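## Task

Take the USB stick out of the brown box and set it in the tray, with no other object left in the tray. Afterwards shut the brown box with the lid that belongs to it. At the end release everything and pull the hands away. The robot must not topple or finish leaning. Anything kept in place only by the robot at the end does not count.

## Robot and tools

ROBOT. A wheeled cart with a pan/tilt head and two arms, left_arm and right_arm. The cart spans x = -0.35 to 0.07 m and is 0.53 m wide. Each arm turns about a vertical pan axis at x = -0.060, y = +0.155 (left) or -0.155 m (right). Its shoulder sits 0.03 m outward from that axis at 0.89 m height. Links: upper arm 0.116, forearm 0.135, hand 0.162 m. The fixed-jaw tip reaches about 0.44 m from its pan axis at most, and no lower than 0.55 m above the floor. The base drives straight or turns in place; it cannot move sideways. A loose object may occasionally be nudged by something else.

FRAMES. Base frame: origin on the floor between the drive wheels, x forward, y left, z up, metres. The reported left_hand and right_hand are the fixed-jaw tips in this frame; a held object sits next to the tip, on the side of the swinging jaw. Hand axes: z out along the fingers, y from swinging jaw toward fixed jaw. base_odometry is relative to the base pose at scene start, from wheel turns only (slip looks like travel); heading is in radians, positive left, -3.142 to 3.142.

execute_actions. Argument "actions": a list holding one action or none (none just reports state and images). An action may have "base", "joints" or both; its motions start together. "base" holds exactly one command, both relative to where the base last measured itself: {"translate_m": d}, an offset in metres, -1.4 to 1.4, forward positive; or {"rotate_rad": d}, an in-place turn offset in radians, -3.2 to 3.2, counter-clockwise from above positive. "joints" is a single object of absolute joint targets in radians, keyed by name (both arms share it): head_pan_rad -3.2..3.2 (0 forward, + left); head_tilt_rad -0.76..1.45 (0 level, + down); for each arm prefix left_arm_ / right_arm_: shoulder_pan_rad -1.919..1.919, shoulder_lift_rad -1.745..1.745, elbow_flex_rad -1.69..1.58, wrist_flex_rad -1.658..1.658, wrist_roll_rad -2.743..2.841, gripper_rad 0..1.919. Done tolerances: ±0.02 for pan, tilt, shoulder_pan and wrist_roll; ±0.1 shoulder_lift; ±0.07 elbow; ±0.03 wrist_flex and gripper. Joints left out may still be driving toward older targets. Unknown keys or out-of-range numbers make the whole call rejected with no motion. One action lasts at most 15 s. "cameras": list from head_camera, left_wrist_camera, right_wrist_camera, all; omitted/null/["all"] gives all, [] gives none. Images are taken at the end; the "pictures" line gives their order.

JOINT GEOMETRY. Pan: at 0 the left arm points left, the right arm right; positive is clockwise from above; straight ahead is +1.571 (left) and -1.571 (right). Bend: with lift, elbow and wrist_flex at 0, the upper arm is tilted 0.24 rad outward from vertical and forearm and fingers are level; positive bends downward. The three added together give how far the fingers aim below horizontal; 1.571 means straight down, possible only if the forearm is no more than 0.08 rad above level. Roll: -1.522 closes the jaws across the arm plane with the fixed jaw on the left looking outward; 1.619 puts it on the right; 0.049 closes in the plane, fixed jaw below (level fingers) or toward the pan axis (fingers down). Gripper opening between tips: 0 gives 0.003 m, 0.3 gives 0.026, 0.6 gives 0.049, 1 gives 0.076, 1.919 gives 0.106. The hand body protrudes about 0.08 m above level fingers when the fixed jaw is on the left, below when on the right, so use the left setting above furniture. To grip, command a bit below the contact angle (up to 0.2 rad below); much lower adds nothing and may trip the jaw. A holding jaw shows off_target; done means empty or a slight squeeze.

STOWING. Stowed: shoulder_pan -1.75 (left) / 1.75 (right), shoulder_lift 0.05, elbow_flex 1.35, wrist_flex -1.55, wrist_roll -1.52. Stow in two steps away from loose items: wrist_flex and wrist_roll first, then the other three. Leaving stow, do not move the wrists first. A turn in place with arms stowed needs 0.44 m of free radius around the origin. Near a desk, turning or reversing can hook the cart's rear and tip it.

RESULTS. base_status and joint_status give how each motion of the last accepted action ended. done: target reached (for the base, wheels turned the commanded amount, slip included). off_target: stopped short, possibly still pushing; for an empty arm that means load, obstruction or a tripped motor. time_out: target dropped, holds position. "joint command not followed" (often with a cause: line) means a self-collision check withheld that arm's joint targets (gripper still moves); those joints show not_followed and may be retried on later actions until new targets pass. on_its_own lists motion you did not command. Loaded joints sag toward gravity; offset the next target by the previous sag. Hand positions can be a few cm off.

OVERLOAD and HEAT. A joint stuck more than ~0.30 rad from target for ~2 s trips (unreported) to 20 % torque; the scene runs on while you think, so treat such a joint as tripped. Reset: once the reading is steady, command 0.2 rad from the reading on the side away from the failed target (or 0.04 past a range end; a jaw uses its end). Payload per hand about 0.4 kg at full reach, 0.7 kg within 0.28 m. Long holds heat shoulder_lift motors: MOTOR HOT warns at 55 °C; at 70 °C an OVER-TEMPERATURE FAULT stops the arm and joints show limit_stop_at_motor_heat; resend the target.

OTHER TOOLS. wait {"seconds": 0..10} commands nothing and returns state and images. zoom_image {"camera", "region": [x0,y0,x1,y1]} in pixels of that camera's latest full image, max 504x504. finished_scene {"scene": n} ends the scene irreversibly and reports success; a reply with no tool call ends everything. If a call reports a stop, later motion calls in that reply are skipped.

CAMERAS. Images 644x476. head_camera fy 641.708, principal point (318.831, 235.625); wrist cameras fy 408.456 (left) and 300.415 (right). Poses follow joint readings and carry small errors.

AVOID. Dropping, slipping or slamming objects; hard pushes or pulls (a pull on something in front tips the robot most easily); arms or hands striking or pressing each other; ending tilted or fallen.

Each tool is called after "Request:" in YAML: its name, and indented under it one key for each argument.

## Session

I'll start by checking the robot's state and camera views.

Request:
execute_actions:
  actions: []

Scene clock: 0.00 s.
base_odometry: x=+0.000 y=+0.000 heading=+0.000 (m, m, rad; odometry frame)
base_status: not commanded
joint_positions: head_pan_rad=-0.003 head_tilt_rad=+0.012 left_arm_shoulder_pan_rad=-1.751 left_arm_shoulder_lift_rad=+0.056 left_arm_elbow_flex_rad=+1.376 left_arm_wrist_flex_rad=-1.520 left_arm_wrist_roll_rad=-1.514 left_arm_gripper_rad=+1.920 right_arm_shoulder_pan_rad=+1.771 right_arm_shoulder_lift_rad=+0.050 right_arm_elbow_flex_rad=+1.393 right_arm_wrist_flex_rad=-1.615 right_arm_wrist_roll_rad=-1.532 right_arm_gripper_rad=+1.920
joint_status: not commanded
left_hand: x=-0.3030 y=+0.1029 z=+0.8857 quat_wxyz=(-0.063, -0.673, -0.064, +0.735) (m; base frame)
right_hand: x=-0.3011 y=-0.1140 z=+0.8992 quat_wxyz=(-0.073, +0.640, -0.067, -0.762) (m; base frame)
pictures: head_camera, left_wrist_camera, right_wrist_camera
Images, in order (width x height): head_camera 644x476, left_wrist_camera 644x476, right_wrist_camera 644x476.

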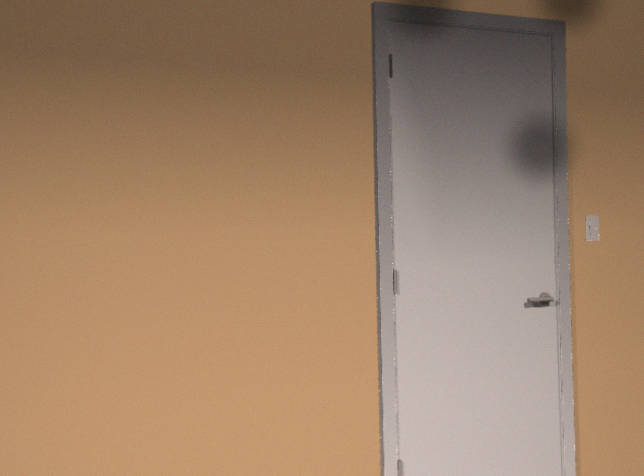

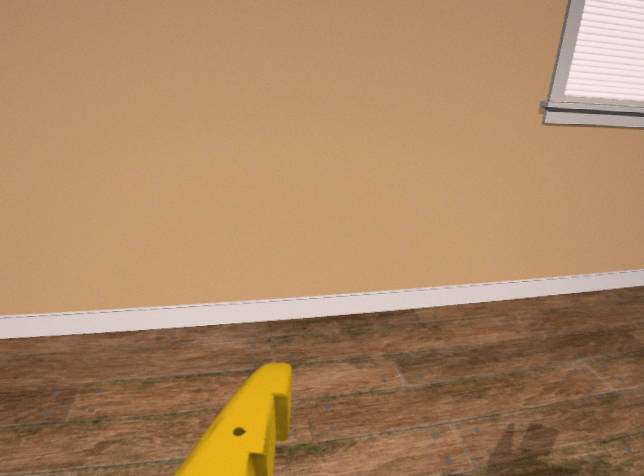

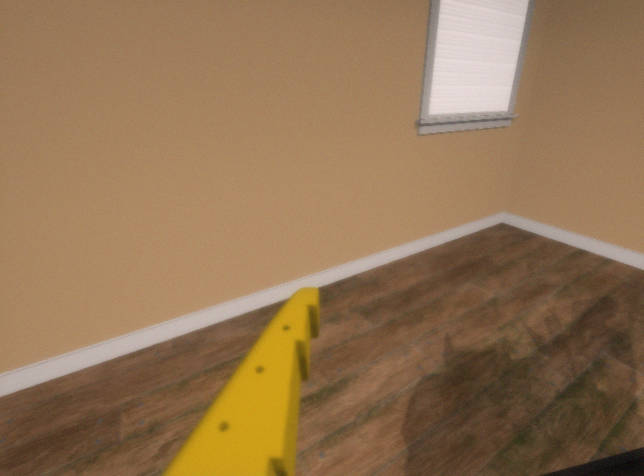

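Request:
execute_actions:
  actions:
    - {"joints": {"head_pan_rad": 1.0, "head_tilt_rad": 0.45}}
  cameras: ["head_camera"]

Request:
execute_actions:
  actions:
    - {"joints": {"head_pan_rad": -1.0, "head_tilt_rad": 0.45}}
  cameras: ["head_camera"]

Scene clock: 13.30 s.
base_odometry: x=+0.000 y=+0.000 heading=+0.000 (m, m, rad; odometry frame)
base_status: not commanded
joint_positions: head_pan_rad=+0.990 head_tilt_rad=+0.443 left_arm_shoulder_pan_rad=-1.751 left_arm_shoulder_lift_rad=+0.056 left_arm_elbow_flex_rad=+1.376 left_arm_wrist_flex_rad=-1.520 left_arm_wrist_roll_rad=-1.514 left_arm_gripper_rad=+1.920 right_arm_shoulder_pan_rad=+1.771 right_arm_shoulder_lift_rad=+0.050 right_arm_elbow_flex_rad=+1.393 right_arm_wrist_flex_rad=-1.615 right_arm_wrist_roll_rad=-1.532 right_arm_gripper_rad=+1.920
joint_status: all done
left_hand: x=-0.3030 y=+0.1029 z=+0.8857 quat_wxyz=(-0.063, -0.673, -0.064, +0.735) (m; base frame)
right_hand: x=-0.3011 y=-0.1140 z=+0.8992 quat_wxyz=(-0.073, +0.640, -0.067, -0.762) (m; base frame)
pictures: head_camera
camera_calibration (this result's frames):
head_camera: T_world_to_cam=[[0.858739, -0.512255, -0.0127355, 0.0521062], [-0.228862, -0.361188, -0.903972, 1.07521], [0.458464, 0.779191, -0.427402, 0.501342], [0, 0, 0, 1]] pos_world=[-0.0285189, 0.0244023, 1.1869]
Images, in order (width x height): head_camera 644x476.

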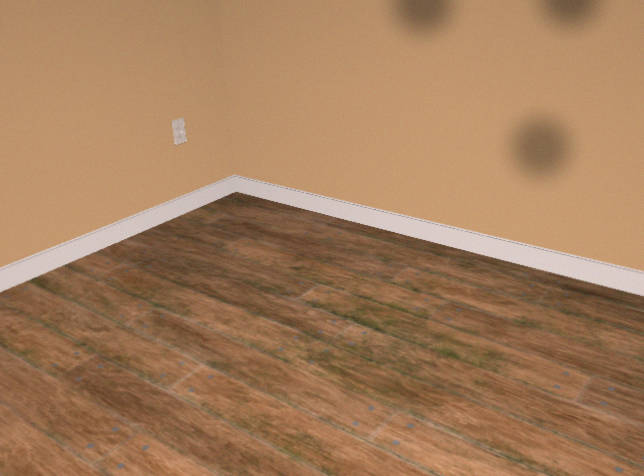

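Scene clock: 15.43 s.
base_odometry: x=+0.000 y=+0.000 heading=+0.000 (m, m, rad; odometry frame)
base_status: not commanded
joint_positions: head_pan_rad=-0.990 head_tilt_rad=+0.443 left_arm_shoulder_pan_rad=-1.751 left_arm_shoulder_lift_rad=+0.056 left_arm_elbow_flex_rad=+1.376 left_arm_wrist_flex_rad=-1.520 left_arm_wrist_roll_rad=-1.514 left_arm_gripper_rad=+1.920 right_arm_shoulder_pan_rad=+1.771 right_arm_shoulder_lift_rad=+0.050 right_arm_elbow_flex_rad=+1.393 right_arm_wrist_flex_rad=-1.615 right_arm_wrist_roll_rad=-1.532 right_arm_gripper_rad=+1.920
joint_status: all done
left_hand: x=-0.3030 y=+0.1029 z=+0.8857 quat_wxyz=(-0.063, -0.673, -0.064, +0.735) (m; base frame)
right_hand: x=-0.3011 y=-0.1140 z=+0.8992 quat_wxyz=(-0.073, +0.640, -0.067, -0.762) (m; base frame)
pictures: head_camera
camera_calibration (this result's frames):
head_camera: T_world_to_cam=[[-0.811631, -0.584031, -0.0127363, -0.0264003], [-0.24032, 0.353687, -0.903964, 1.07466], [0.532448, -0.730625, -0.427418, 0.504838], [0, 0, 0, 1]] pos_world=[-0.0319651, -0.0266649, 1.1869]
Images, in order (width x height): head_camera 644x476.

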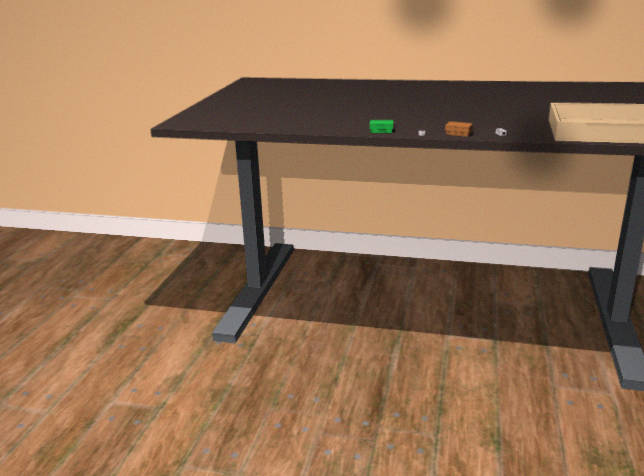

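Request:
zoom_image:
  camera: "head_camera"
  region: [340, 80, 644, 180]

Request:
execute_actions:
  actions:
    - {"joints": {"head_pan_rad": -1.4, "head_tilt_rad": 0.35}}
  cameras: ["head_camera"]

Region (340, 80, 644, 180) of head_camera's 644x476 image, scaled by 1.658; it fills the top 166 rows of this view, and the rest is white.

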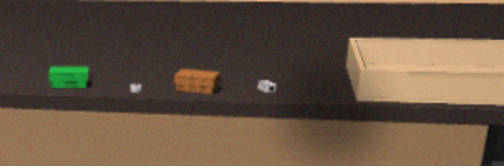

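Scene clock: 21.77 s.
base_odometry: x=+0.000 y=+0.000 heading=+0.000 (m, m, rad; odometry frame)
base_status: not commanded
joint_positions: head_pan_rad=-1.390 head_tilt_rad=+0.363 left_arm_shoulder_pan_rad=-1.751 left_arm_shoulder_lift_rad=+0.056 left_arm_elbow_flex_rad=+1.376 left_arm_wrist_flex_rad=-1.520 left_arm_wrist_roll_rad=-1.514 left_arm_gripper_rad=+1.920 right_arm_shoulder_pan_rad=+1.771 right_arm_shoulder_lift_rad=+0.050 right_arm_elbow_flex_rad=+1.393 right_arm_wrist_flex_rad=-1.615 right_arm_wrist_roll_rad=-1.532 right_arm_gripper_rad=+1.920
joint_status: all done
left_hand: x=-0.3030 y=+0.1029 z=+0.8857 quat_wxyz=(-0.063, -0.673, -0.064, +0.735) (m; base frame)
right_hand: x=-0.3011 y=-0.1140 z=+0.8992 quat_wxyz=(-0.073, +0.640, -0.067, -0.762) (m; base frame)
pictures: head_camera
camera_calibration (this result's frames):
head_camera: T_world_to_cam=[[-0.974835, -0.222734, -0.00924989, -0.0380837], [-0.070323, 0.346626, -0.935364, 1.11879], [0.211543, -0.911175, -0.353567, 0.404753], [0, 0, 0, 1]] pos_world=[-0.0440714, -0.0274839, 1.18923]
Images, in order (width x height): head_camera 644x476.

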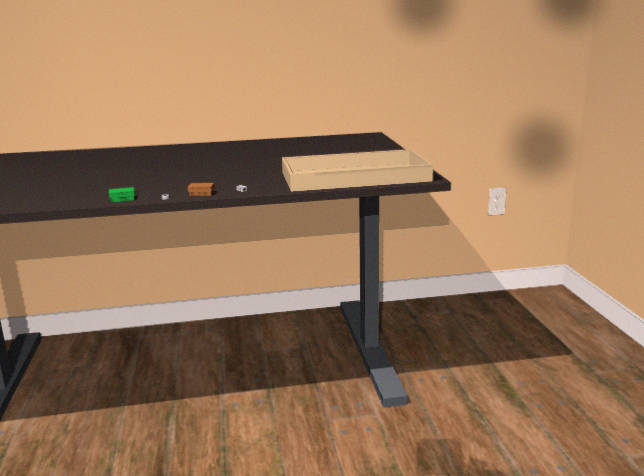

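Request:
execute_actions:
  actions:
    - {"base": {"rotate_rad": -1.18}, "joints": {"head_pan_rad": 0.0, "head_tilt_rad": 0.4}}
  cameras: ["head_camera"]

Request:
execute_actions:
  actions:
    - {"base": {"translate_m": 0.9}, "joints": {"head_pan_rad": 0.0, "head_tilt_rad": 0.62}}
  cameras: ["head_camera"]

Scene clock: 75.80 s.
base_odometry: x=-0.001 y=+0.000 heading=-1.179 (m, m, rad; odometry frame)
base_status: done
joint_positions: head_pan_rad=-0.010 head_tilt_rad=+0.393 left_arm_shoulder_pan_rad=-1.751 left_arm_shoulder_lift_rad=+0.056 left_arm_elbow_flex_rad=+1.376 left_arm_wrist_flex_rad=-1.520 left_arm_wrist_roll_rad=-1.514 left_arm_gripper_rad=+1.920 right_arm_shoulder_pan_rad=+1.771 right_arm_shoulder_lift_rad=+0.050 right_arm_elbow_flex_rad=+1.393 right_arm_wrist_flex_rad=-1.615 right_arm_wrist_roll_rad=-1.532 right_arm_gripper_rad=+1.920
joint_status: all done
left_hand: x=-0.3030 y=+0.1029 z=+0.8857 quat_wxyz=(-0.063, -0.673, -0.064, +0.735) (m; base frame)
right_hand: x=-0.3011 y=-0.1140 z=+0.8992 quat_wxyz=(-0.073, +0.640, -0.067, -0.762) (m; base frame)
pictures: head_camera
camera_calibration (this result's frames):
head_camera: T_world_to_cam=[[0.0335443, -0.999381, -0.0105665, 0.0108256], [-0.381711, -0.00303968, -0.924277, 1.09139], [0.923673, 0.0350375, -0.381577, 0.470462], [0, 0, 0, 1]] pos_world=[-0.0183193, -0.00234749, 1.18838]
Images, in order (width x height): head_camera 644x476.

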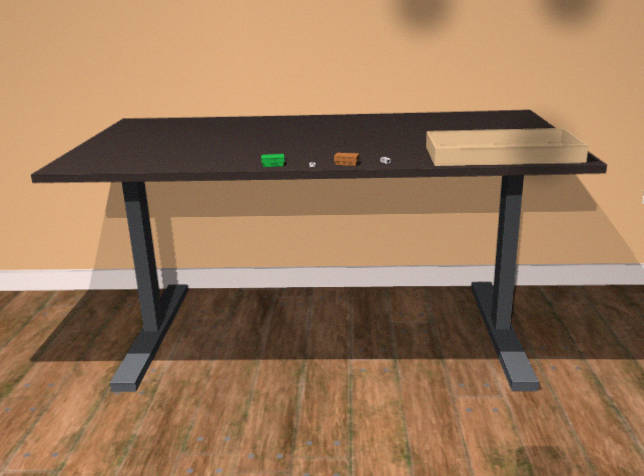

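Scene clock: 81.13 s.
base_odometry: x=+0.340 y=-0.833 heading=-1.180 (m, m, rad; odometry frame)
base_status: done
joint_positions: head_pan_rad=-0.010 head_tilt_rad=+0.614 left_arm_shoulder_pan_rad=-1.751 left_arm_shoulder_lift_rad=+0.056 left_arm_elbow_flex_rad=+1.376 left_arm_wrist_flex_rad=-1.520 left_arm_wrist_roll_rad=-1.514 left_arm_gripper_rad=+1.920 right_arm_shoulder_pan_rad=+1.771 right_arm_shoulder_lift_rad=+0.050 right_arm_elbow_flex_rad=+1.393 right_arm_wrist_flex_rad=-1.615 right_arm_wrist_roll_rad=-1.532 right_arm_gripper_rad=+1.920
joint_status: all done
left_hand: x=-0.3030 y=+0.1029 z=+0.8857 quat_wxyz=(-0.063, -0.673, -0.064, +0.735) (m; base frame)
right_hand: x=-0.3011 y=-0.1140 z=+0.8992 quat_wxyz=(-0.073, +0.640, -0.067, -0.762) (m; base frame)
pictures: head_camera
camera_calibration (this result's frames):
head_camera: T_world_to_cam=[[0.0301822, -0.999347, -0.0198477, 0.0213502], [-0.575029, -0.00111826, -0.818133, 0.960137], [0.817576, 0.036106, -0.574687, 0.687746], [0, 0, 0, 1]] pos_world=[-0.0108232, -0.00242182, 1.18118]
Images, in order (width x height): head_camera 644x476.

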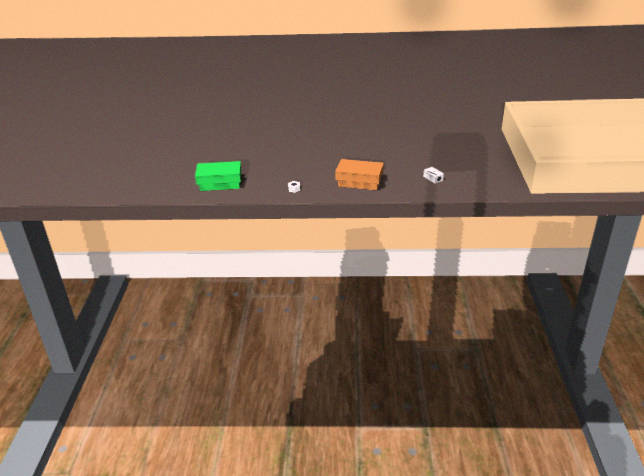

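Request:
zoom_image:
  camera: "head_camera"
  region: [180, 130, 480, 230]

Request:
zoom_image:
  camera: "head_camera"
  region: [320, 140, 400, 200]

Region (180, 130, 480, 230) of head_camera's 644x476 image, scaled by 1.680.

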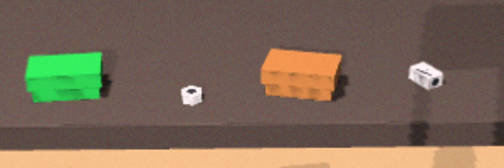

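Region (320, 140, 400, 200) of head_camera's 644x476 image, scaled by 6.300; it fills the top 378 rows of this view, and the rest is white.

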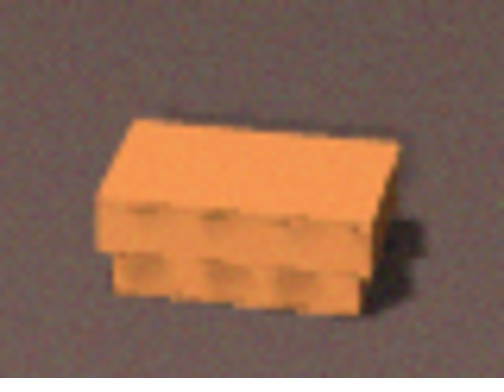

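Request:
execute_actions:
  actions:
    - {"base": {"translate_m": 0.45}, "joints": {"head_pan_rad": 0.0, "head_tilt_rad": 0.9}}
  cameras: ["head_camera"]

Scene clock: 140.50 s.
base_odometry: x=+0.512 y=-1.249 heading=-1.179 (m, m, rad; odometry frame)
base_status: done
joint_positions: head_pan_rad=-0.010 head_tilt_rad=+0.895 left_arm_shoulder_pan_rad=-1.751 left_arm_shoulder_lift_rad=+0.056 left_arm_elbow_flex_rad=+1.376 left_arm_wrist_flex_rad=-1.520 left_arm_wrist_roll_rad=-1.514 left_arm_gripper_rad=+1.920 right_arm_shoulder_pan_rad=+1.771 right_arm_shoulder_lift_rad=+0.050 right_arm_elbow_flex_rad=+1.393 right_arm_wrist_flex_rad=-1.615 right_arm_wrist_roll_rad=-1.532 right_arm_gripper_rad=+1.920
joint_status: all done
left_hand: x=-0.3030 y=+0.1029 z=+0.8857 quat_wxyz=(-0.063, -0.673, -0.064, +0.735) (m; base frame)
right_hand: x=-0.3011 y=-0.1140 z=+0.8992 quat_wxyz=(-0.073, +0.640, -0.067, -0.762) (m; base frame)
pictures: head_camera
camera_calibration (this result's frames):
head_camera: T_world_to_cam=[[0.0231145, -0.999277, -0.0301887, 0.0329204], [-0.779134, 0.000915358, -0.626857, 0.730385], [0.626431, 0.0380105, -0.77855, 0.913408], [0, 0, 0, 1]] pos_world=[-0.00387999, -0.002491, 1.16997]
Images, in order (width x height): head_camera 644x476.

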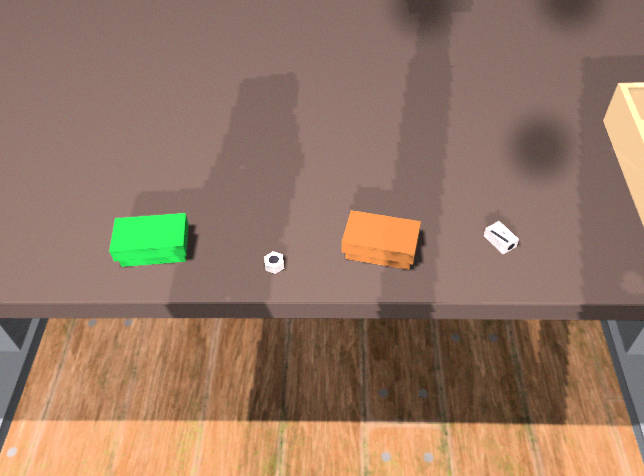

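Request:
zoom_image:
  camera: "head_camera"
  region: [320, 190, 440, 280]

Request:
zoom_image:
  camera: "head_camera"
  region: [240, 230, 360, 330]

Region (320, 190, 440, 280) of head_camera's 644x476 image, scaled by 4.200; it fills the top 378 rows of this view, and the rest is white.

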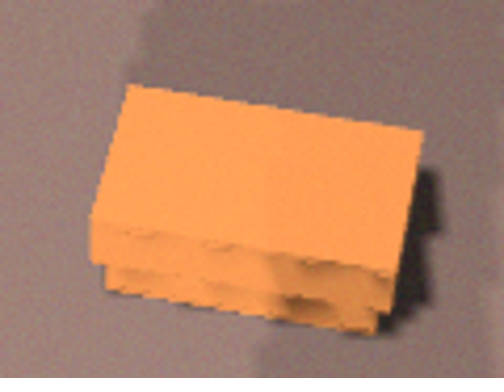

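Region (240, 230, 360, 330) of head_camera's 644x476 image, scaled by 4.200.

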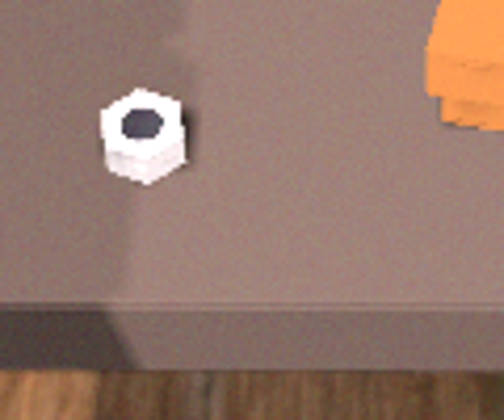

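Request:
execute_actions:
  actions:
    - {"base": {"rotate_rad": 0.27}, "joints": {"head_pan_rad": -0.45, "head_tilt_rad": 0.9, "right_arm_shoulder_pan_rad": -0.6, "right_arm_shoulder_lift_rad": 0.0, "right_arm_elbow_flex_rad": 0.3}}
  cameras: ["head_camera"]

Scene clock: 262.97 s.
base_odometry: x=+0.512 y=-1.249 heading=-0.911 (m, m, rad; odometry frame)
base_status: done
joint_positions: head_pan_rad=-0.440 head_tilt_rad=+0.895 left_arm_shoulder_pan_rad=-1.751 left_arm_shoulder_lift_rad=+0.056 left_arm_elbow_flex_rad=+1.376 left_arm_wrist_flex_rad=-1.520 left_arm_wrist_roll_rad=-1.514 left_arm_gripper_rad=+1.920 right_arm_shoulder_pan_rad=-0.593 right_arm_shoulder_lift_rad=+0.030 right_arm_elbow_flex_rad=+0.332 right_arm_wrist_flex_rad=-1.615 right_arm_wrist_roll_rad=-1.532 right_arm_gripper_rad=+1.920
joint_status: all done
left_hand: x=-0.3030 y=+0.1029 z=+0.8857 quat_wxyz=(-0.063, -0.673, -0.064, +0.735) (m; base frame)
right_hand: x=+0.0805 y=-0.3498 z=+1.1152 quat_wxyz=(+0.874, +0.075, +0.139, -0.460) (m; base frame)
pictures: head_camera
camera_calibration (this result's frames):
head_camera: T_world_to_cam=[[-0.395596, -0.917928, -0.0301887, 0.013241], [-0.707811, 0.325659, -0.626857, 0.733737], [0.58524, -0.226614, -0.77855, 0.911472], [0, 0, 0, 1]] pos_world=[-0.00884463, -0.0202413, 1.16997]
Images, in order (width x height): head_camera 644x476.

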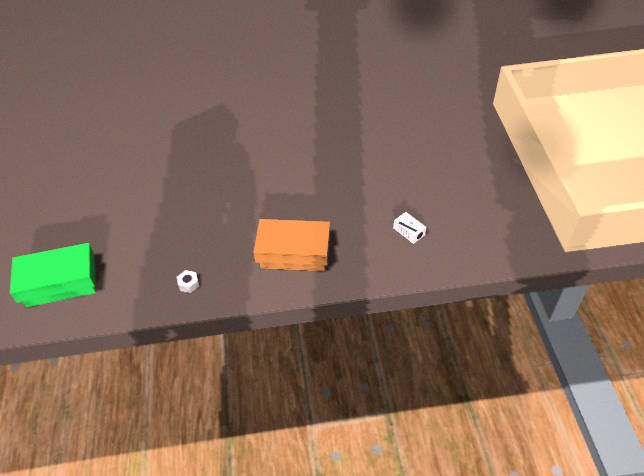

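Request:
execute_actions:
  actions:
    - {"base": {"translate_m": 0.12}, "joints": {"head_pan_rad": -0.5, "head_tilt_rad": 1.1, "right_arm_shoulder_pan_rad": -0.8, "right_arm_shoulder_lift_rad": 0.0, "right_arm_elbow_flex_rad": -0.1, "right_arm_wrist_flex_rad": 1.1, "right_arm_wrist_roll_rad": -1.52, "right_arm_gripper_rad": 0.8}}
  cameras: ["head_camera", "right_wrist_camera"]

Scene clock: 270.67 s.
base_odometry: x=+0.586 y=-1.344 heading=-0.908 (m, m, rad; odometry frame)
base_status: done
joint_positions: head_pan_rad=-0.490 head_tilt_rad=+1.095 left_arm_shoulder_pan_rad=-1.751 left_arm_shoulder_lift_rad=+0.056 left_arm_elbow_flex_rad=+1.376 left_arm_wrist_flex_rad=-1.520 left_arm_wrist_roll_rad=-1.514 left_arm_gripper_rad=+1.920 right_arm_shoulder_pan_rad=-0.795 right_arm_shoulder_lift_rad=+0.030 right_arm_elbow_flex_rad=-0.067 right_arm_wrist_flex_rad=+1.098 right_arm_wrist_roll_rad=-1.530 right_arm_gripper_rad=+0.809
joint_status: all done
left_hand: x=-0.3030 y=+0.1029 z=+0.8857 quat_wxyz=(-0.063, -0.673, -0.064, +0.735) (m; base frame)
right_hand: x=+0.1415 y=-0.3417 z=+0.8756 quat_wxyz=(+0.234, +0.370, +0.894, -0.094) (m; base frame)
pictures: head_camera, right_wrist_camera
camera_calibration (this result's frames):
head_camera: T_world_to_cam=[[-0.446932, -0.893837, -0.0361628, 0.0177045], [-0.786891, 0.412043, -0.459373, 0.537247], [0.425505, -0.176852, -0.887507, 1.02937], [0, 0, 0, 1]] pos_world=[-0.00733665, -0.0234965, 1.16101]
right_wrist_camera: T_world_to_cam=[[-0.718871, -0.69506, -0.0107543, -0.123604], [-0.693424, 0.71592, 0.0813676, 0.291252], [-0.0488561, 0.0659501, -0.996626, 0.974017], [0, 0, 0, 1]] pos_world=[0.160693, -0.358662, 0.945703]
Images, in order (width x height): head_camera 644x476, right_wrist_camera 644x476.

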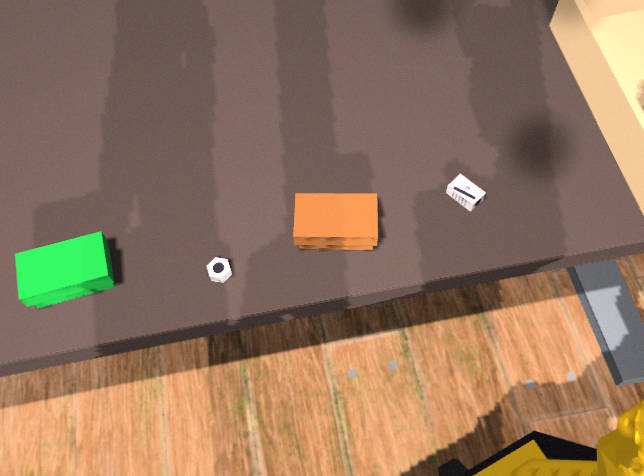

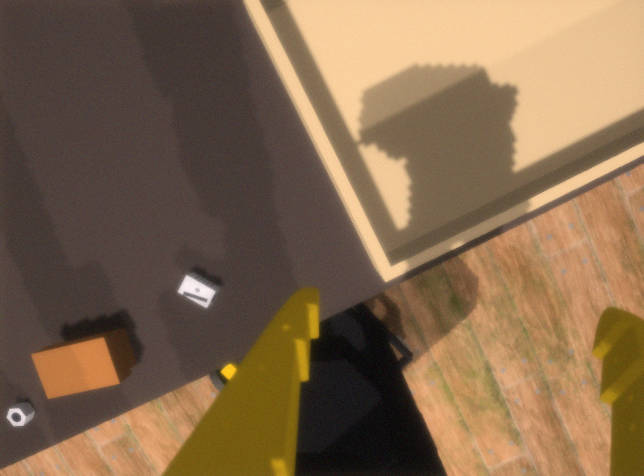

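Request:
zoom_image:
  camera: "head_camera"
  region: [280, 175, 400, 265]

Request:
zoom_image:
  camera: "head_camera"
  region: [400, 220, 644, 476]

Region (280, 175, 400, 265) of head_camera's 644x476 image, scaled by 4.200; it fills the top 378 rows of this view, and the rest is white.

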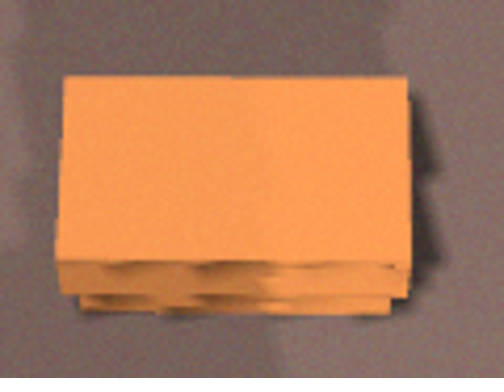

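Region (400, 220, 644, 476) of head_camera's 644x476 image, scaled by 1.969; it fills the left 480 columns of this view, and the rest is white.

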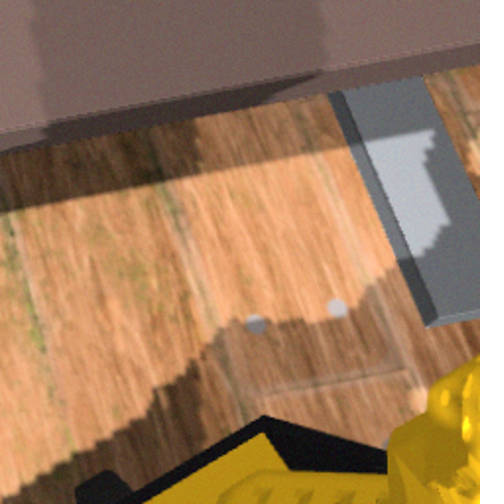

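Request:
execute_actions:
  actions:
    - {"base": {"translate_m": 0.05}, "joints": {"head_pan_rad": -0.55, "head_tilt_rad": 1.15, "right_arm_shoulder_pan_rad": -1.735, "right_arm_shoulder_lift_rad": 0.107, "right_arm_elbow_flex_rad": 0.025, "right_arm_wrist_flex_rad": 1.378, "right_arm_wrist_roll_rad": -0.607, "right_arm_gripper_rad": 0.7}}
  cameras: ["head_camera", "right_wrist_camera"]

Scene clock: 336.97 s.
base_odometry: x=+0.617 y=-1.383 heading=-0.906 (m, m, rad; odometry frame)
base_status: done
joint_positions: head_pan_rad=-0.540 head_tilt_rad=+1.145 left_arm_shoulder_pan_rad=-1.751 left_arm_shoulder_lift_rad=+0.056 left_arm_elbow_flex_rad=+1.376 left_arm_wrist_flex_rad=-1.520 left_arm_wrist_roll_rad=-1.514 left_arm_gripper_rad=+1.920 right_arm_shoulder_pan_rad=-1.728 right_arm_shoulder_lift_rad=+0.118 right_arm_elbow_flex_rad=+0.030 right_arm_wrist_flex_rad=+1.373 right_arm_wrist_roll_rad=-0.618 right_arm_gripper_rad=+0.709
joint_status: all done
left_hand: x=-0.3030 y=+0.1029 z=+0.8857 quat_wxyz=(-0.063, -0.673, -0.064, +0.735) (m; base frame)
right_hand: x=+0.1441 y=-0.1180 z=+0.8272 quat_wxyz=(+0.024, -0.506, +0.862, -0.009) (m; base frame)
pictures: head_camera, right_wrist_camera
camera_calibration (this result's frames):
head_camera: T_world_to_cam=[[-0.492585, -0.869459, -0.0374381, 0.0170267], [-0.784088, 0.462061, -0.414373, 0.485584], [0.377579, -0.174759, -0.909337, 1.05225], [0, 0, 0, 1]] pos_world=[-0.00817921, -0.0256755, 1.1587]
right_wrist_camera: T_world_to_cam=[[0.861894, -0.505274, 0.0428638, -0.216585], [-0.4485, -0.72014, 0.529383, -0.438466], [-0.236615, -0.475496, -0.8473, 0.7508], [0, 0, 0, 1]] pos_world=[0.167672, -0.0681889, 0.877553]
Images, in order (width x height): head_camera 644x476, right_wrist_camera 644x476.

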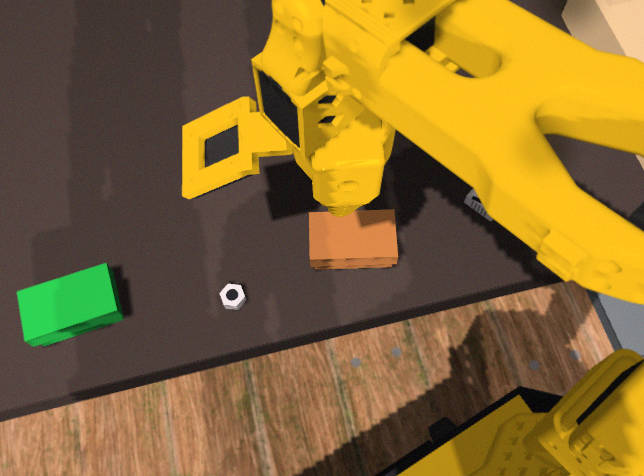

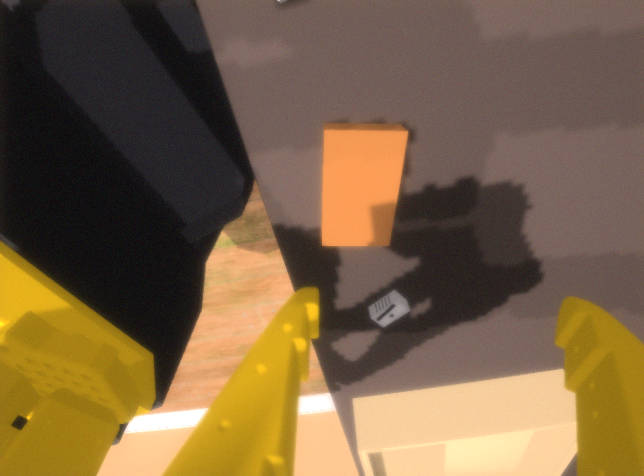

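Request:
zoom_image:
  camera: "right_wrist_camera"
  region: [280, 100, 440, 340]

Request:
zoom_image:
  camera: "head_camera"
  region: [280, 140, 440, 290]

Region (280, 100, 440, 340) of right_wrist_camera's 644x476 image, scaled by 2.100.

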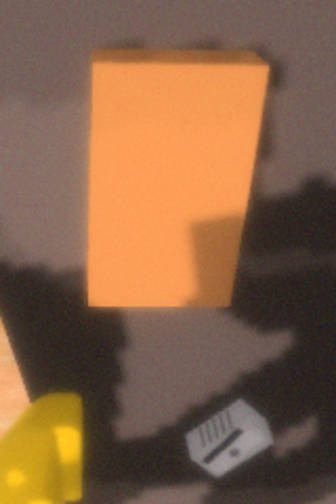

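Region (280, 140, 440, 290) of head_camera's 644x476 image, scaled by 3.150; it fills the top 472 rows of this view, and the rest is white.

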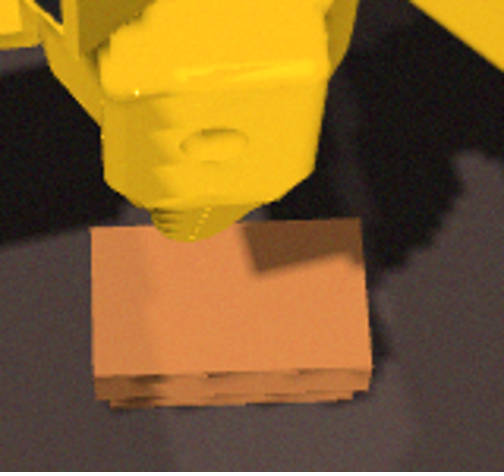

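Request:
execute_actions:
  actions:
    - {"joints": {"right_arm_shoulder_pan_rad": -1.698, "right_arm_shoulder_lift_rad": 0.305, "right_arm_elbow_flex_rad": 0.228, "right_arm_wrist_flex_rad": 1.012, "right_arm_wrist_roll_rad": -0.651, "right_arm_gripper_rad": 0.7}}
  cameras: ["head_camera", "right_wrist_camera"]

Scene clock: 408.67 s.
base_odometry: x=+0.617 y=-1.383 heading=-0.906 (m, m, rad; odometry frame)
base_status: not commanded
joint_positions: head_pan_rad=-0.540 head_tilt_rad=+1.145 left_arm_shoulder_pan_rad=-1.751 left_arm_shoulder_lift_rad=+0.056 left_arm_elbow_flex_rad=+1.376 left_arm_wrist_flex_rad=-1.520 left_arm_wrist_roll_rad=-1.514 left_arm_gripper_rad=+1.920 right_arm_shoulder_pan_rad=-1.705 right_arm_shoulder_lift_rad=+0.317 right_arm_elbow_flex_rad=+0.229 right_arm_wrist_flex_rad=+1.017 right_arm_wrist_roll_rad=-0.641 right_arm_gripper_rad=+0.709
joint_status: all done
left_hand: x=-0.3030 y=+0.1029 z=+0.8857 quat_wxyz=(-0.063, -0.673, -0.064, +0.735) (m; base frame)
right_hand: x=+0.1426 y=-0.1229 z=+0.7660 quat_wxyz=(+0.004, -0.486, +0.874, -0.001) (m; base frame)
pictures: head_camera, right_wrist_camera
camera_calibration (this result's frames):
head_camera: T_world_to_cam=[[-0.492585, -0.869459, -0.0374381, 0.0170267], [-0.784088, 0.462061, -0.414373, 0.485584], [0.377579, -0.174759, -0.909337, 1.05225], [0, 0, 0, 1]] pos_world=[-0.0081792, -0.0256755, 1.1587]
right_wrist_camera: T_world_to_cam=[[0.838859, -0.544265, 0.00955685, -0.191094], [-0.458042, -0.696262, 0.552645, -0.423808], [-0.294131, -0.467969, -0.833362, 0.694739], [0, 0, 0, 1]] pos_world=[0.170524, -0.0739715, 0.81501]
Images, in order (width x height): head_camera 644x476, right_wrist_camera 644x476.

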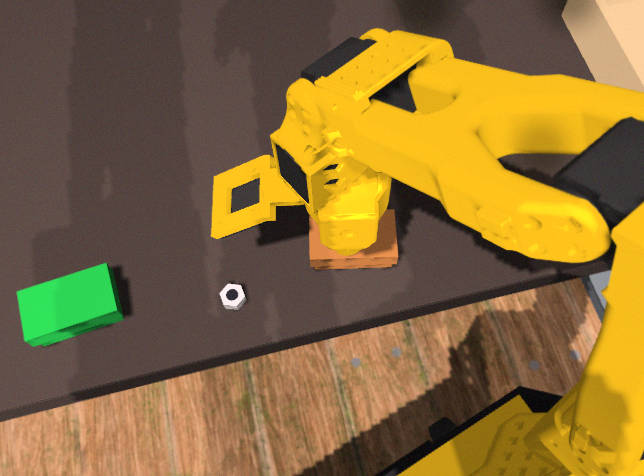

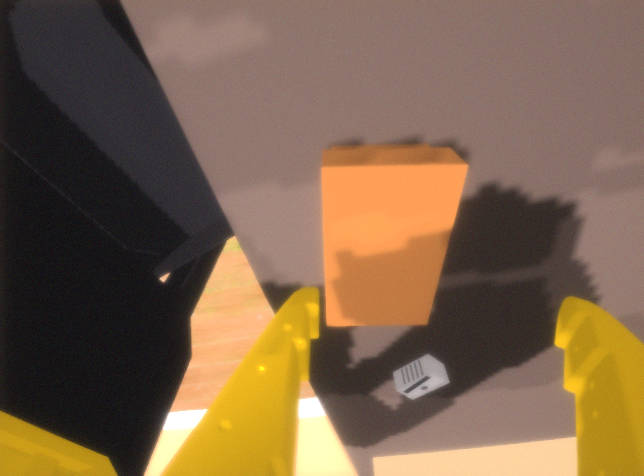

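Request:
zoom_image:
  camera: "right_wrist_camera"
  region: [270, 130, 490, 350]

Region (270, 130, 490, 350) of right_wrist_camera's 644x476 image, scaled by 2.291.

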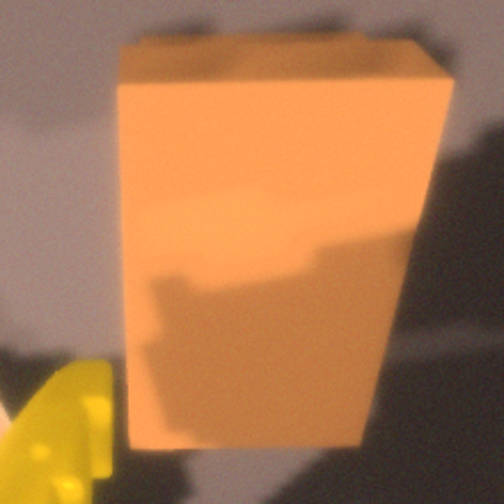

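Request:
execute_actions:
  actions:
    - {"joints": {"right_arm_shoulder_pan_rad": -1.714, "right_arm_shoulder_lift_rad": 0.472, "right_arm_elbow_flex_rad": 0.298, "right_arm_wrist_flex_rad": 0.782, "right_arm_wrist_roll_rad": -0.653, "right_arm_gripper_rad": 0.85}}
  cameras: ["head_camera", "right_wrist_camera"]

Scene clock: 466.37 s.
base_odometry: x=+0.617 y=-1.383 heading=-0.906 (m, m, rad; odometry frame)
base_status: not commanded
joint_positions: head_pan_rad=-0.540 head_tilt_rad=+1.145 left_arm_shoulder_pan_rad=-1.751 left_arm_shoulder_lift_rad=+0.056 left_arm_elbow_flex_rad=+1.376 left_arm_wrist_flex_rad=-1.520 left_arm_wrist_roll_rad=-1.514 left_arm_gripper_rad=+1.920 right_arm_shoulder_pan_rad=-1.707 right_arm_shoulder_lift_rad=+0.483 right_arm_elbow_flex_rad=+0.300 right_arm_wrist_flex_rad=+0.788 right_arm_wrist_roll_rad=-0.644 right_arm_gripper_rad=+0.840
joint_status: all done
left_hand: x=-0.3030 y=+0.1029 z=+0.8857 quat_wxyz=(-0.063, -0.673, -0.064, +0.735) (m; base frame)
right_hand: x=+0.1381 y=-0.1232 z=+0.7288 quat_wxyz=(+0.000, -0.486, +0.874, +0.000) (m; base frame)
pictures: head_camera, right_wrist_camera
camera_calibration (this result's frames):
head_camera: T_world_to_cam=[[-0.492585, -0.869459, -0.0374381, 0.0170267], [-0.784088, 0.462061, -0.414373, 0.485584], [0.377579, -0.174759, -0.909337, 1.05225], [0, 0, 0, 1]] pos_world=[-0.0081792, -0.0256755, 1.1587]
right_wrist_camera: T_world_to_cam=[[0.838074, -0.545544, 0.00373929, -0.182917], [-0.454892, -0.694996, 0.556825, -0.408798], [-0.301174, -0.468361, -0.830621, 0.661152], [0, 0, 0, 1]] pos_world=[0.16646, -0.0742443, 0.77748]
Images, in order (width x height): head_camera 644x476, right_wrist_camera 644x476.

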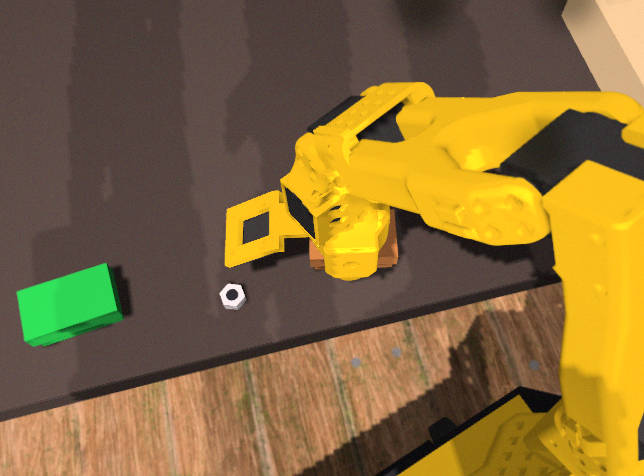

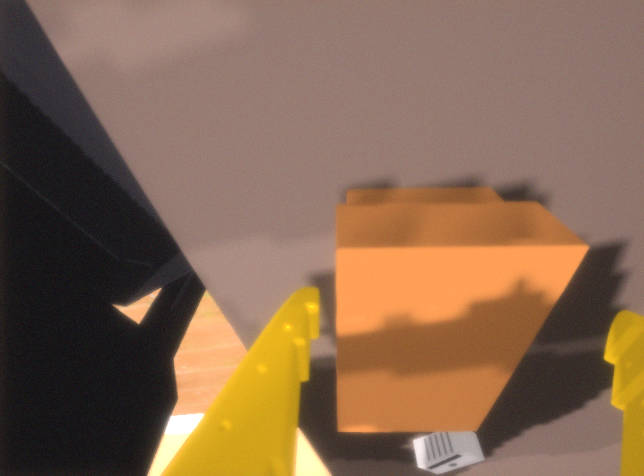

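Request:
execute_actions:
  actions:
    - {"joints": {"right_arm_gripper_rad": 0.32}}
  cameras: ["head_camera", "right_wrist_camera"]

Scene clock: 479.87 s.
base_odometry: x=+0.617 y=-1.383 heading=-0.906 (m, m, rad; odometry frame)
base_status: not commanded
joint_positions: head_pan_rad=-0.540 head_tilt_rad=+1.145 left_arm_shoulder_pan_rad=-1.751 left_arm_shoulder_lift_rad=+0.056 left_arm_elbow_flex_rad=+1.376 left_arm_wrist_flex_rad=-1.520 left_arm_wrist_roll_rad=-1.514 left_arm_gripper_rad=+1.920 right_arm_shoulder_pan_rad=-1.707 right_arm_shoulder_lift_rad=+0.483 right_arm_elbow_flex_rad=+0.300 right_arm_wrist_flex_rad=+0.788 right_arm_wrist_roll_rad=-0.644 right_arm_gripper_rad=+0.461
joint_status: right_arm_gripper_rad off_target (ended at +0.461, target +0.320)
left_hand: x=-0.3030 y=+0.1029 z=+0.8857 quat_wxyz=(-0.063, -0.673, -0.064, +0.735) (m; base frame)
right_hand: x=+0.1381 y=-0.1232 z=+0.7288 quat_wxyz=(+0.000, -0.486, +0.874, +0.000) (m; base frame)
pictures: head_camera, right_wrist_camera
camera_calibration (this result's frames):
head_camera: T_world_to_cam=[[-0.492585, -0.869459, -0.0374381, 0.0170267], [-0.784088, 0.462061, -0.414373, 0.485584], [0.377579, -0.174759, -0.909337, 1.05225], [0, 0, 0, 1]] pos_world=[-0.0081792, -0.0256755, 1.1587]
right_wrist_camera: T_world_to_cam=[[0.838074, -0.545544, 0.00373929, -0.182917], [-0.454892, -0.694996, 0.556825, -0.408798], [-0.301174, -0.468361, -0.830621, 0.661152], [0, 0, 0, 1]] pos_world=[0.16646, -0.0742443, 0.77748]
Images, in order (width x height): head_camera 644x476, right_wrist_camera 644x476.

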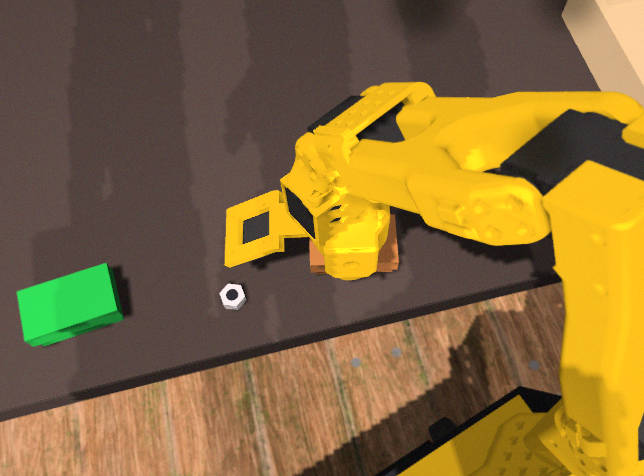

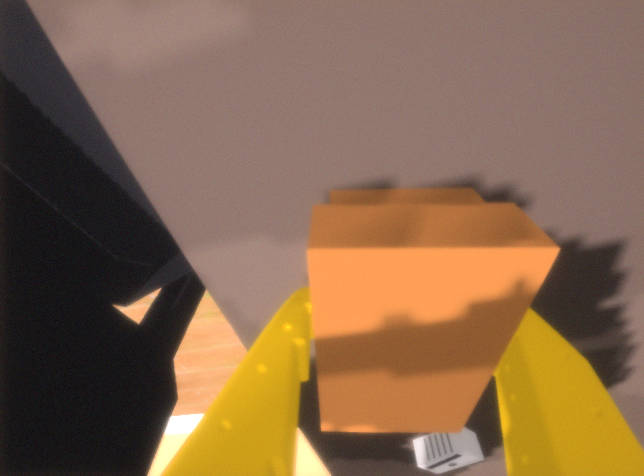

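Request:
execute_actions:
  actions:
    - {"joints": {"right_arm_shoulder_lift_rad": 0.295, "right_arm_elbow_flex_rad": 0.252, "right_arm_wrist_flex_rad": 0.970}}
  cameras: ["head_camera", "right_wrist_camera"]

Scene clock: 495.90 s.
base_odometry: x=+0.617 y=-1.383 heading=-0.906 (m, m, rad; odometry frame)
base_status: not commanded
joint_positions: head_pan_rad=-0.540 head_tilt_rad=+1.145 left_arm_shoulder_pan_rad=-1.751 left_arm_shoulder_lift_rad=+0.056 left_arm_elbow_flex_rad=+1.376 left_arm_wrist_flex_rad=-1.520 left_arm_wrist_roll_rad=-1.514 left_arm_gripper_rad=+1.920 right_arm_shoulder_pan_rad=-1.707 right_arm_shoulder_lift_rad=+0.339 right_arm_elbow_flex_rad=+0.278 right_arm_wrist_flex_rad=+0.965 right_arm_wrist_roll_rad=-0.644 right_arm_gripper_rad=+0.461
joint_status: all done
left_hand: x=-0.3030 y=+0.1029 z=+0.8857 quat_wxyz=(-0.063, -0.673, -0.064, +0.735) (m; base frame)
right_hand: x=+0.1368 y=-0.1234 z=+0.7566 quat_wxyz=(-0.005, -0.486, +0.874, +0.002) (m; base frame)
pictures: head_camera, right_wrist_camera
camera_calibration (this result's frames):
head_camera: T_world_to_cam=[[-0.492585, -0.869459, -0.0374381, 0.0170267], [-0.784088, 0.462061, -0.414373, 0.485584], [0.377579, -0.174759, -0.909337, 1.05225], [0, 0, 0, 1]] pos_world=[-0.0081792, -0.0256755, 1.1587]
right_wrist_camera: T_world_to_cam=[[0.83807, -0.545544, -0.00438395, -0.175916], [-0.448937, -0.694182, 0.562643, -0.430131], [-0.30999, -0.469566, -0.826689, 0.681936], [0, 0, 0, 1]] pos_world=[0.165722, -0.0743451, 0.804988]
Images, in order (width x height): head_camera 644x476, right_wrist_camera 644x476.

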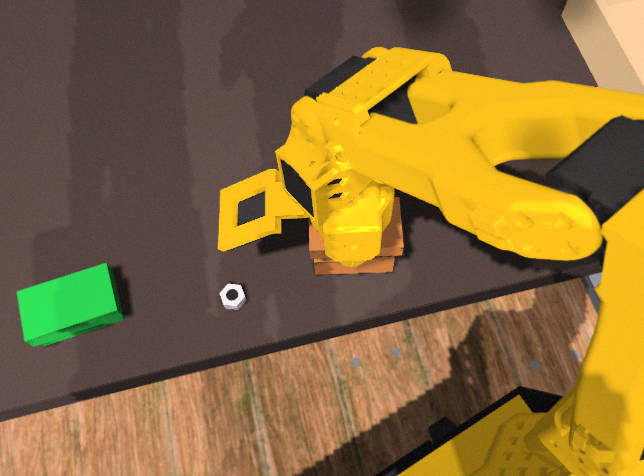

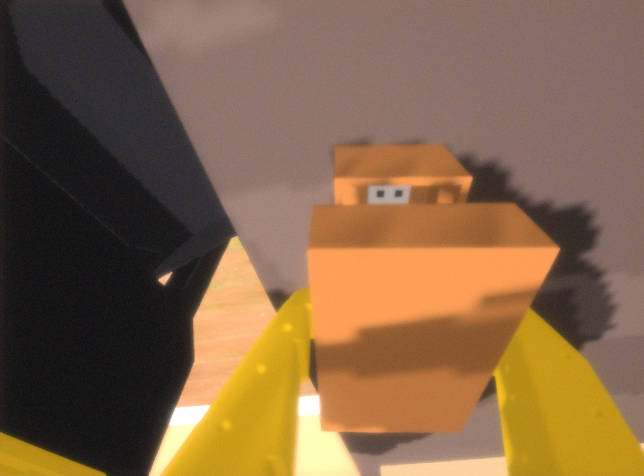

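Request:
execute_actions:
  actions:
    - {"joints": {"head_pan_rad": -0.62, "head_tilt_rad": 1.2, "right_arm_shoulder_pan_rad": -0.86, "right_arm_wrist_roll_rad": 0.49}}
  cameras: ["head_camera", "right_wrist_camera"]

Scene clock: 547.40 s.
base_odometry: x=+0.617 y=-1.383 heading=-0.906 (m, m, rad; odometry frame)
base_status: not commanded
joint_positions: head_pan_rad=-0.610 head_tilt_rad=+1.195 left_arm_shoulder_pan_rad=-1.751 left_arm_shoulder_lift_rad=+0.056 left_arm_elbow_flex_rad=+1.376 left_arm_wrist_flex_rad=-1.520 left_arm_wrist_roll_rad=-1.514 left_arm_gripper_rad=+1.920 right_arm_shoulder_pan_rad=-0.868 right_arm_shoulder_lift_rad=+0.337 right_arm_elbow_flex_rad=+0.278 right_arm_wrist_flex_rad=+0.965 right_arm_wrist_roll_rad=+0.481 right_arm_gripper_rad=+0.461
joint_status: all done
left_hand: x=-0.3030 y=+0.1029 z=+0.8857 quat_wxyz=(-0.063, -0.673, -0.064, +0.735) (m; base frame)
right_hand: x=+0.0891 y=-0.2863 z=+0.7569 quat_wxyz=(-0.001, -0.605, +0.796, +0.004) (m; base frame)
pictures: head_camera, right_wrist_camera
camera_calibration (this result's frames):
head_camera: T_world_to_cam=[[-0.553717, -0.831809, -0.0386183, 0.0155119], [-0.765904, 0.526949, -0.368397, 0.433519], [0.326785, -0.17441, -0.928866, 1.07234], [0, 0, 0, 1]] pos_world=[-0.00980143, -0.0285135, 1.15637]
right_wrist_camera: T_world_to_cam=[[0.95774, -0.287597, -0.00468831, -0.161413], [-0.236982, -0.798212, 0.553803, -0.606788], [-0.163014, -0.529288, -0.832635, 0.565162], [0, 0, 0, 1]] pos_world=[0.102923, -0.231634, 0.805858]
Images, in order (width x height): head_camera 644x476, right_wrist_camera 644x476.

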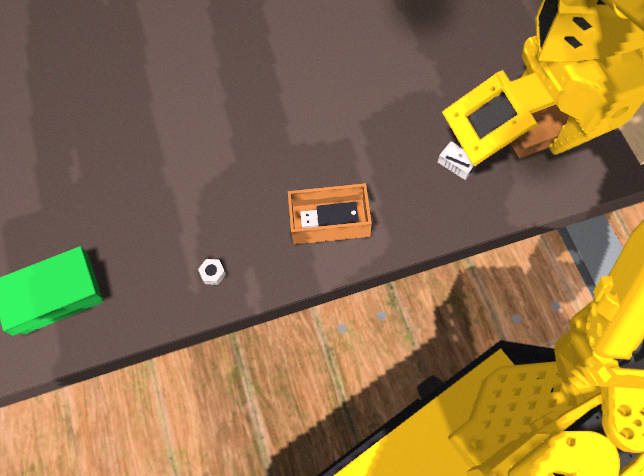

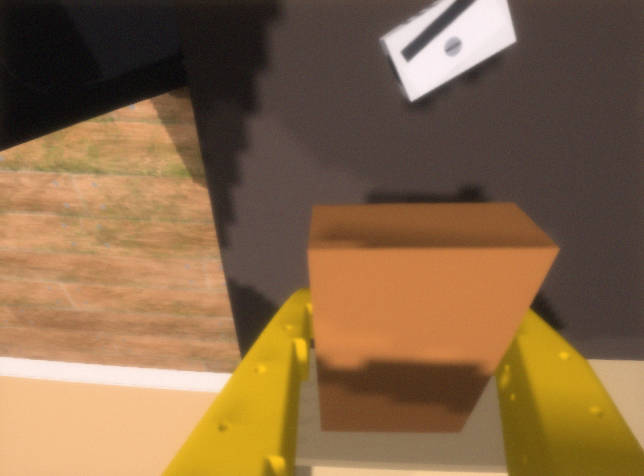

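Request:
zoom_image:
  camera: "head_camera"
  region: [275, 170, 385, 255]

Region (275, 170, 385, 255) of head_camera's 644x476 image, scaled by 4.582; it fills the top 389 rows of this view, and the rest is white.

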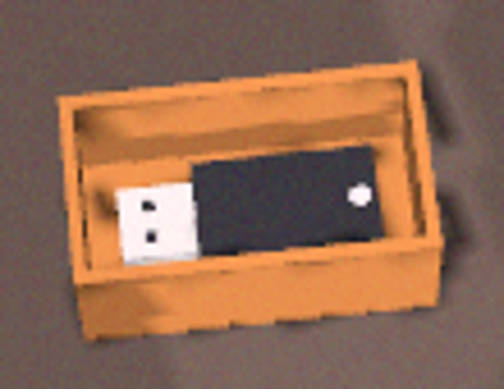

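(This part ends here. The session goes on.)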